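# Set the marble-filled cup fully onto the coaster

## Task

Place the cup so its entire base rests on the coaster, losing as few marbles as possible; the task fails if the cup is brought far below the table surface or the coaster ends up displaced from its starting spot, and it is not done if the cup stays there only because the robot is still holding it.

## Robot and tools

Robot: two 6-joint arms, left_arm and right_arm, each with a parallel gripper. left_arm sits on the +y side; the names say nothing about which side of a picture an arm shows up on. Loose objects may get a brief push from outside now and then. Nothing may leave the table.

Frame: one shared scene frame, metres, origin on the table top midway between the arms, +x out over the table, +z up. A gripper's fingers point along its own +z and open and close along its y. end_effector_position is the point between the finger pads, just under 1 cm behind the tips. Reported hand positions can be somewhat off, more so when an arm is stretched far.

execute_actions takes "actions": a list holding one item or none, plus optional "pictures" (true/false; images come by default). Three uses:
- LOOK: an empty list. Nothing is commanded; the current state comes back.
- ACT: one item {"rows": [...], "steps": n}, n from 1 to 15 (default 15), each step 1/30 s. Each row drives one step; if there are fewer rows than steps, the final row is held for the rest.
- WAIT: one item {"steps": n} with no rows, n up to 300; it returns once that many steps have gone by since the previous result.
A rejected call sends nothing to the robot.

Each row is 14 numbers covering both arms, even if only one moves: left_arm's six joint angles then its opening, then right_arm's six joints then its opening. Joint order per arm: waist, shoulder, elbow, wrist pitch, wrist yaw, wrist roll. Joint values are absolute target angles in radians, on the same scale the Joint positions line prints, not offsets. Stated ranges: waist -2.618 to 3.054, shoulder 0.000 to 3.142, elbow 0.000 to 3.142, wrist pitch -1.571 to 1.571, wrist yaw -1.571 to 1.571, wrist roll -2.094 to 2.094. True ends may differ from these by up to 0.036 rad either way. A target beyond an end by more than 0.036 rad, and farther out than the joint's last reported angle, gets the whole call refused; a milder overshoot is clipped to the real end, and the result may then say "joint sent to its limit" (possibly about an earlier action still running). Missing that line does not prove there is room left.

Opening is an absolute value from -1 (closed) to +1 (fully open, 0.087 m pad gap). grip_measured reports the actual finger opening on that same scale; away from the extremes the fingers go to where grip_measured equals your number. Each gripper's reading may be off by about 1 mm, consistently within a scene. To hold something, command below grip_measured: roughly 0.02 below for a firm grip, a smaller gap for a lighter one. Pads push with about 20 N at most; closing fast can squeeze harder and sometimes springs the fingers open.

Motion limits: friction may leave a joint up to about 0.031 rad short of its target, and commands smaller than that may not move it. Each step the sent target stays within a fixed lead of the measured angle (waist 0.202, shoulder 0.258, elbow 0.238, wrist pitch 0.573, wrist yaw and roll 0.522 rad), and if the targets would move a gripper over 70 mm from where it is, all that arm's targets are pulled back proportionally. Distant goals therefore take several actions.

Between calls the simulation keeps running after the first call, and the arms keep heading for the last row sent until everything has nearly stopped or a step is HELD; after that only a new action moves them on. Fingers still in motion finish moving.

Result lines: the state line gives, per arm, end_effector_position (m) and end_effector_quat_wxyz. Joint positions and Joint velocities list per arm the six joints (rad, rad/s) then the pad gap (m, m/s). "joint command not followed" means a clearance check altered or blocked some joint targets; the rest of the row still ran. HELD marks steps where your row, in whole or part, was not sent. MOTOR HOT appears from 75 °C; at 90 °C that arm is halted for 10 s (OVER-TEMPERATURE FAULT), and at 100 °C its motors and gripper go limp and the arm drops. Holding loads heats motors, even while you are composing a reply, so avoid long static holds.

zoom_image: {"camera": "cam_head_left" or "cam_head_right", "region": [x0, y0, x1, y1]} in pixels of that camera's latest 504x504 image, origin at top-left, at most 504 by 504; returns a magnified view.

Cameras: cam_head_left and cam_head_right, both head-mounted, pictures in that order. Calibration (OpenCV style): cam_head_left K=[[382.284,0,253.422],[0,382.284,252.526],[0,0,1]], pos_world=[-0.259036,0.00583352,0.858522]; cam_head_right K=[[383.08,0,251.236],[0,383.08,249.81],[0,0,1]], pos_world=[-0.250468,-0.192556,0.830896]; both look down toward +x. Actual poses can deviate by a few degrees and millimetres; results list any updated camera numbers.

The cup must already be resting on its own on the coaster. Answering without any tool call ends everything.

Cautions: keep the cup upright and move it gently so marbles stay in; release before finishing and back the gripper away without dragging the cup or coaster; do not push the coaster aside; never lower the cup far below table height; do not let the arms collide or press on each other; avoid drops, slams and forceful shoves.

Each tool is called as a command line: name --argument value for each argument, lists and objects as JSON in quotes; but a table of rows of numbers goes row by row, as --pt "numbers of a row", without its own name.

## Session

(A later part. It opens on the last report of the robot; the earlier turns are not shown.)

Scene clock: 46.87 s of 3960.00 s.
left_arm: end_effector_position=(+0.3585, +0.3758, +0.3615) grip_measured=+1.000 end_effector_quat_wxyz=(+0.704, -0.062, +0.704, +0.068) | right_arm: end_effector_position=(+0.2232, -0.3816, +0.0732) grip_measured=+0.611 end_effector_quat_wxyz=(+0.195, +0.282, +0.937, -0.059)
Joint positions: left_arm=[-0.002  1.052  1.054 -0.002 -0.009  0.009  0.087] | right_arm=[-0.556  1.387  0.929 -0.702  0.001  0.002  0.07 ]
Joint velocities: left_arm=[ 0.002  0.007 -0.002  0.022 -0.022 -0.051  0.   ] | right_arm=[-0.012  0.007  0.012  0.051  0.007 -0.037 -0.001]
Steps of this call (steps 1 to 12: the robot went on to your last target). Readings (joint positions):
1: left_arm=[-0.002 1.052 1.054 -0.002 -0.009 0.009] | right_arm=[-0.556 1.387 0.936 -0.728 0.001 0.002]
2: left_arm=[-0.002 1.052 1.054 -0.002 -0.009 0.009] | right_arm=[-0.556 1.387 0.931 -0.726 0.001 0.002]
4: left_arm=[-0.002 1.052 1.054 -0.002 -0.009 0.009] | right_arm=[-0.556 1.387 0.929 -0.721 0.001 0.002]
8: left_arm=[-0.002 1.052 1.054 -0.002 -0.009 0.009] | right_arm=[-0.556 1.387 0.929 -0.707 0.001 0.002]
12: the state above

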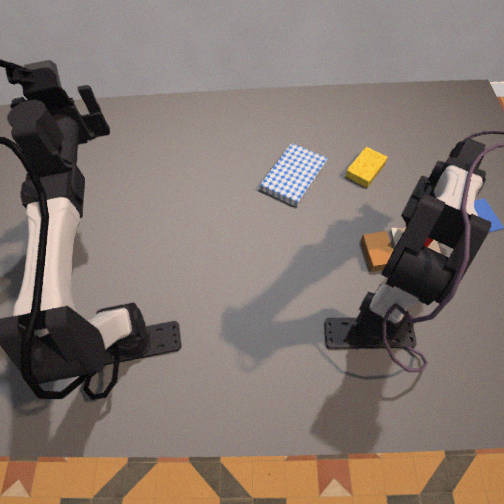

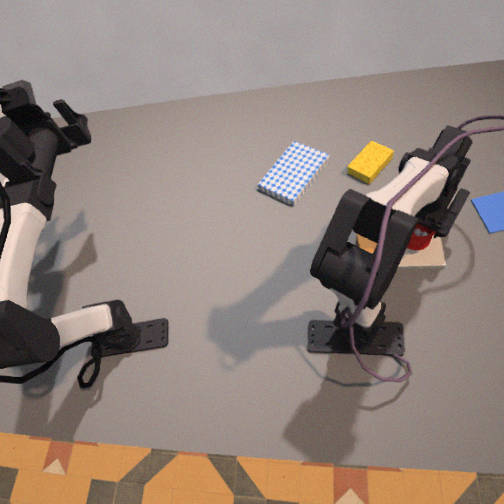

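Good. Lower slowly.

execute_actions --actions '[{"rows":[[0,1.052,1.054,0,0,0,1,-0.565,1.41,0.903,-0.683,0,0,0.58],[0,1.052,1.054,0,0,0,1,-0.565,1.41,0.896,-0.675,0,0,0.58],[0,1.052,1.054,0,0,0,1,-0.565,1.41,0.889,-0.667,0,0,0.58],[0,1.052,1.054,0,0,0,1,-0.565,1.41,0.882,-0.66,0,0,0.58],[0,1.052,1.054,0,0,0,1,-0.565,1.41,0.875,-0.652,0,0,0.58],[0,1.052,1.054,0,0,0,1,-0.565,1.41,0.868,-0.645,0,0,0.58],[0,1.052,1.054,0,0,0,1,-0.565,1.41,0.861,-0.638,0,0,0.58],[0,1.052,1.054,0,0,0,1,-0.565,1.41,0.855,-0.63,0,0,0.58],[0,1.052,1.054,0,0,0,1,-0.565,1.41,0.85,-0.625,0,0,0.58],[0,1.052,1.054,0,0,0,1,-0.565,1.41,0.845,-0.625,0,0,0.58],[0,1.052,1.054,0,0,0,1,-0.565,1.41,0.84,-0.625,0,0,0.58],[0,1.052,1.054,0,0,0,1,-0.565,1.41,0.836,-0.625,0,0,0.58]],"steps":15}]' --pictures false

execute_actions --actions '[{"steps":8}]' --pictures false

Scene clock: 49.87 s of 3960.00 s.
left_arm: end_effector_position=(+0.3585, +0.3758, +0.3615) grip_measured=+1.000 end_effector_quat_wxyz=(+0.704, -0.062, +0.704, +0.068) | right_arm: end_effector_position=(+0.2213, -0.3802, +0.0593) grip_measured=+0.611 end_effector_quat_wxyz=(+0.198, +0.282, +0.937, -0.059)
Joint positions: left_arm=[-0.002  1.052  1.054 -0.002 -0.009  0.009  0.087] | right_arm=[-0.556  1.387  0.871 -0.639  0.001  0.002  0.07 ]
Joint velocities: left_arm=[ 0.002  0.002 -0.007 -0.066 -0.037 -0.022  0.   ] | right_arm=[ 0.002 -0.007 -0.017 -0.022 -0.022 -0.037 -0.   ]
Steps of this call (steps 1 to 30: the robot went on to your last target; steps 31 to 75: nothing new was sent; steps 76 to 90: all 15 steps of this action). Readings (joint positions):
76: left_arm=[-0.002 1.052 1.054 -0.002 -0.009 0.009] | right_arm=[-0.556 1.387 0.929 -0.699 0.001 0.002]
77: left_arm=[-0.002 1.052 1.054 -0.002 -0.009 0.009] | right_arm=[-0.556 1.387 0.929 -0.697 0.001 0.002]
79: left_arm=[-0.002 1.052 1.054 -0.002 -0.009 0.009] | right_arm=[-0.556 1.387 0.922 -0.685 0.001 0.002]
83: left_arm=[-0.002 1.052 1.054 -0.002 -0.009 0.009] | right_arm=[-0.556 1.387 0.890 -0.663 0.001 0.002]
90: the state above

Scene clock: 50.13 s of 3960.00 s.
left_arm: end_effector_position=(+0.3585, +0.3758, +0.3615) grip_measured=+1.000 end_effector_quat_wxyz=(+0.704, -0.062, +0.704, +0.068) | right_arm: end_effector_position=(+0.2221, -0.3808, +0.0596) grip_measured=+0.611 end_effector_quat_wxyz=(+0.200, +0.282, +0.936, -0.060)
Joint positions: left_arm=[-0.002  1.052  1.054 -0.002 -0.009  0.009  0.087] | right_arm=[-0.556  1.387  0.871 -0.635  0.001  0.002  0.07 ]
Joint velocities: left_arm=[ 0.002 -0.002 -0.012 -0.007  0.022 -0.037  0.   ] | right_arm=[-0.007  0.002 -0.002  0.081 -0.022  0.022 -0.   ]
Steps of this call (steps 1 to 8: the robot went on to your last target). Readings (joint positions):
1: left_arm=[-0.002 1.052 1.054 -0.002 -0.009 0.009] | right_arm=[-0.556 1.387 0.871 -0.638 0.001 0.002]
2: left_arm=[-0.002 1.052 1.054 -0.002 -0.009 0.009] | right_arm=[-0.556 1.387 0.871 -0.637 0.001 0.002]
4: left_arm=[-0.002 1.052 1.054 -0.002 -0.009 0.009] | right_arm=[-0.556 1.387 0.871 -0.636 0.001 0.002]
8: the state above

Contact. Release and clear.

execute_actions --actions '[{"rows":[[0,1.052,1.054,0,0,0,1,-0.565,1.4,0.86,-0.635,0,0,0.62],[0,1.052,1.054,0,0,0,1,-0.565,1.4,0.86,-0.635,0,0,0.66],[0,1.052,1.054,0,0,0,1,-0.565,1.4,0.86,-0.635,0,0,0.75],[0,1.052,1.054,0,0,0,1,-0.565,1.4,0.86,-0.635,0,0,0.85],[0,1.052,1.054,0,0,0,1,-0.565,1.4,0.86,-0.635,0,0,1]],"steps":12}]' --pictures false

execute_actions --actions '[{"rows":[[0,1.052,1.054,0,0,0,1,-0.565,1.38,0.91,-0.7,0,0,1],[0,1.052,1.054,0,0,0,1,-0.565,1.38,0.94,-0.75,0,0,1],[0,1.052,1.054,0,0,0,1,-0.565,1.38,0.97,-0.8,0,0,1],[0,1.052,1.054,0,0,0,1,-0.565,1.38,1.01,-0.84,0,0,1],[0,1.052,1.054,0,0,0,1,-0.565,1.38,1.05,-0.88,0,0,1],[0,1.052,1.054,0,0,0,1,-0.565,1.38,1.09,-0.92,0,0,1],[0,1.052,1.054,0,0,0,1,-0.565,1.38,1.13,-0.96,0,0,1],[0,1.052,1.054,0,0,0,1,-0.565,1.38,1.17,-0.96,0,0,1]],"steps":13}]' --pictures false

execute_actions --actions '[{"rows":[[0,1.052,1.054,0,0,0,1,0.05,1.38,1.17,-0.96,0,0,1]],"steps":15}]'

zoom_image --camera "cam_head_right" --region '[340, 160, 500, 310]'

Scene clock: 54.37 s of 3960.00 s.
left_arm: end_effector_position=(+0.3585, +0.3758, +0.3615) grip_measured=+1.000 end_effector_quat_wxyz=(+0.704, -0.062, +0.704, +0.068) | right_arm: end_effector_position=(+0.2221, -0.3808, +0.0596) grip_measured=+1.000 end_effector_quat_wxyz=(+0.200, +0.282, +0.936, -0.060)
Joint positions: left_arm=[-0.002  1.052  1.054 -0.002 -0.009  0.009  0.087] | right_arm=[-0.556  1.387  0.871 -0.635  0.001  0.002  0.087]
Joint velocities: left_arm=[-0.022  0.022  0.007  0.022  0.037 -0.007  0.   ] | right_arm=[ 0.002 -0.017  0.007  0.037  0.051  0.007  0.   ]
Steps of this call (steps 1 to 15: the robot went on to your last target; steps 16 to 90: nothing new was sent; then 0.83 s passed at rest; steps 91 to 102: all 12 steps of this action). Readings (joint positions):
91: left_arm=[-0.002 1.052 1.054 -0.002 -0.009 0.009] | right_arm=[-0.556 1.387 0.871 -0.635 0.001 0.002]
92: left_arm=[-0.002 1.052 1.054 -0.002 -0.009 0.009] | right_arm=[-0.556 1.387 0.871 -0.635 0.001 0.002]
94: left_arm=[-0.002 1.052 1.054 -0.002 -0.009 0.009] | right_arm=[-0.556 1.387 0.871 -0.635 0.001 0.002]
98: left_arm=[-0.002 1.052 1.054 -0.002 -0.009 0.009] | right_arm=[-0.556 1.387 0.871 -0.635 0.001 0.002]
102: the state above

Scene clock: 54.80 s of 3960.00 s.
left_arm: end_effector_position=(+0.3585, +0.3758, +0.3615) grip_measured=+1.000 end_effector_quat_wxyz=(+0.704, -0.062, +0.704, +0.068) | right_arm: end_effector_position=(+0.2367, -0.3904, +0.1342) grip_measured=+1.000 end_effector_quat_wxyz=(+0.215, +0.281, +0.933, -0.065)
Joint positions: left_arm=[-0.002  1.052  1.054 -0.002 -0.009  0.009  0.087] | right_arm=[-0.556  1.387  1.162 -0.893  0.001  0.002  0.087]
Joint velocities: left_arm=[ 0.007 -0.007 -0.007 -0.007 -0.051  0.007  0.   ] | right_arm=[ 0.002  0.012  0.002 -0.374 -0.037  0.007  0.   ]
Steps of this call (steps 1 to 13: all 13 steps of this action). Readings (joint positions):
1: left_arm=[-0.002 1.052 1.054 -0.002 -0.009 0.009] | right_arm=[-0.556 1.387 0.874 -0.642 0.001 0.002]
2: left_arm=[-0.002 1.052 1.054 -0.002 -0.009 0.009] | right_arm=[-0.556 1.387 0.883 -0.662 0.001 0.002]
4: left_arm=[-0.002 1.052 1.054 -0.002 -0.009 0.009] | right_arm=[-0.556 1.387 0.924 -0.723 0.001 0.002]
8: left_arm=[-0.002 1.052 1.054 -0.002 -0.009 0.009] | right_arm=[-0.556 1.387 1.077 -0.849 0.001 0.002]
13: the state above

Scene clock: 55.30 s of 3960.00 s.
left_arm: end_effector_position=(+0.3585, +0.3758, +0.3615) grip_measured=+1.000 end_effector_quat_wxyz=(+0.704, -0.062, +0.704, +0.068) | right_arm: end_effector_position=(+0.2732, -0.2181, +0.1310) grip_measured=+1.000 end_effector_quat_wxyz=(+0.200, -0.014, +0.980, +0.007)
Joint positions: left_arm=[-0.002  1.052  1.054 -0.002 -0.009  0.009  0.087] | right_arm=[ 0.056  1.387  1.162 -0.943 -0.007  0.002  0.087]
Joint velocities: left_arm=[-0.007  0.002  0.002 -0.007 -0.066  0.066  0.   ] | right_arm=[-0.007 -0.017  0.002 -0.022  0.066 -0.11   0.   ]
Steps of this call (steps 1 to 15: all 15 steps of this action). Readings (joint positions):
1: left_arm=[-0.002 1.052 1.054 -0.002 -0.009 0.009] | right_arm=[-0.532 1.387 1.162 -0.905 0.013 0.003]
2: left_arm=[-0.002 1.052 1.054 -0.002 -0.009 0.009] | right_arm=[-0.475 1.387 1.162 -0.913 0.017 0.003]
4: left_arm=[-0.002 1.052 1.054 -0.002 -0.009 0.009] | right_arm=[-0.331 1.387 1.162 -0.920 0.014 0.003]
8: left_arm=[-0.002 1.052 1.054 -0.002 -0.009 0.009] | right_arm=[-0.039 1.387 1.162 -0.926 0.005 0.003]
15: the state above

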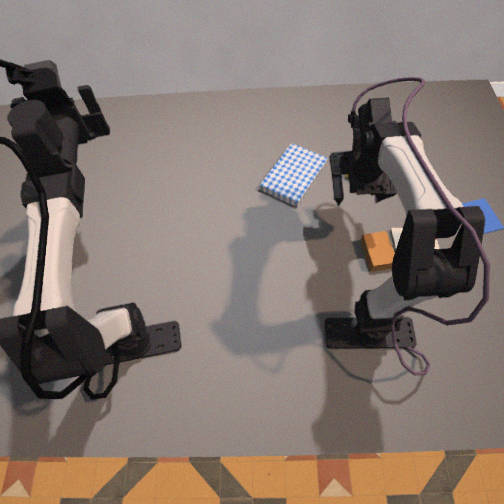

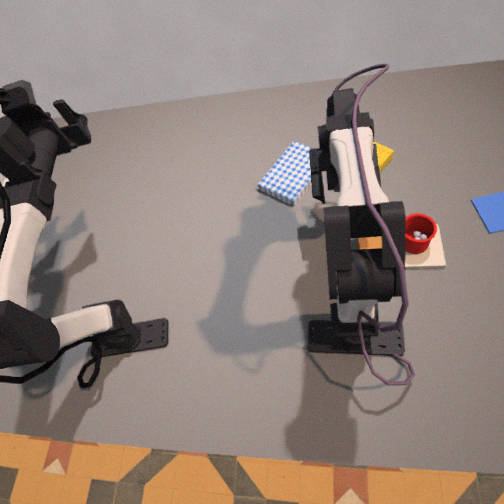

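Region (340, 160, 500, 310) of cam_head_right's 504x504 image, scaled by 3.150, with more detail than that image has; it fills the top 472 rows of this view, and the rest is white.

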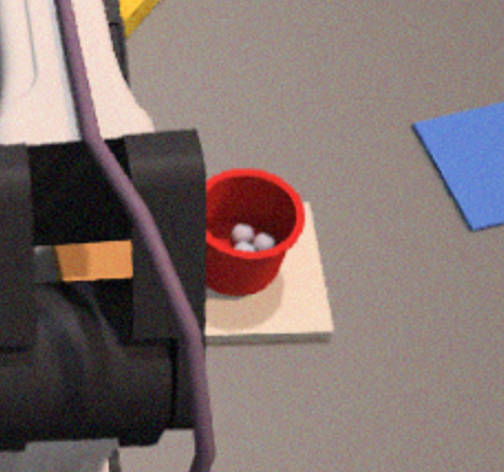

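finished_scene --scene 2

The scene is finished: the task was done.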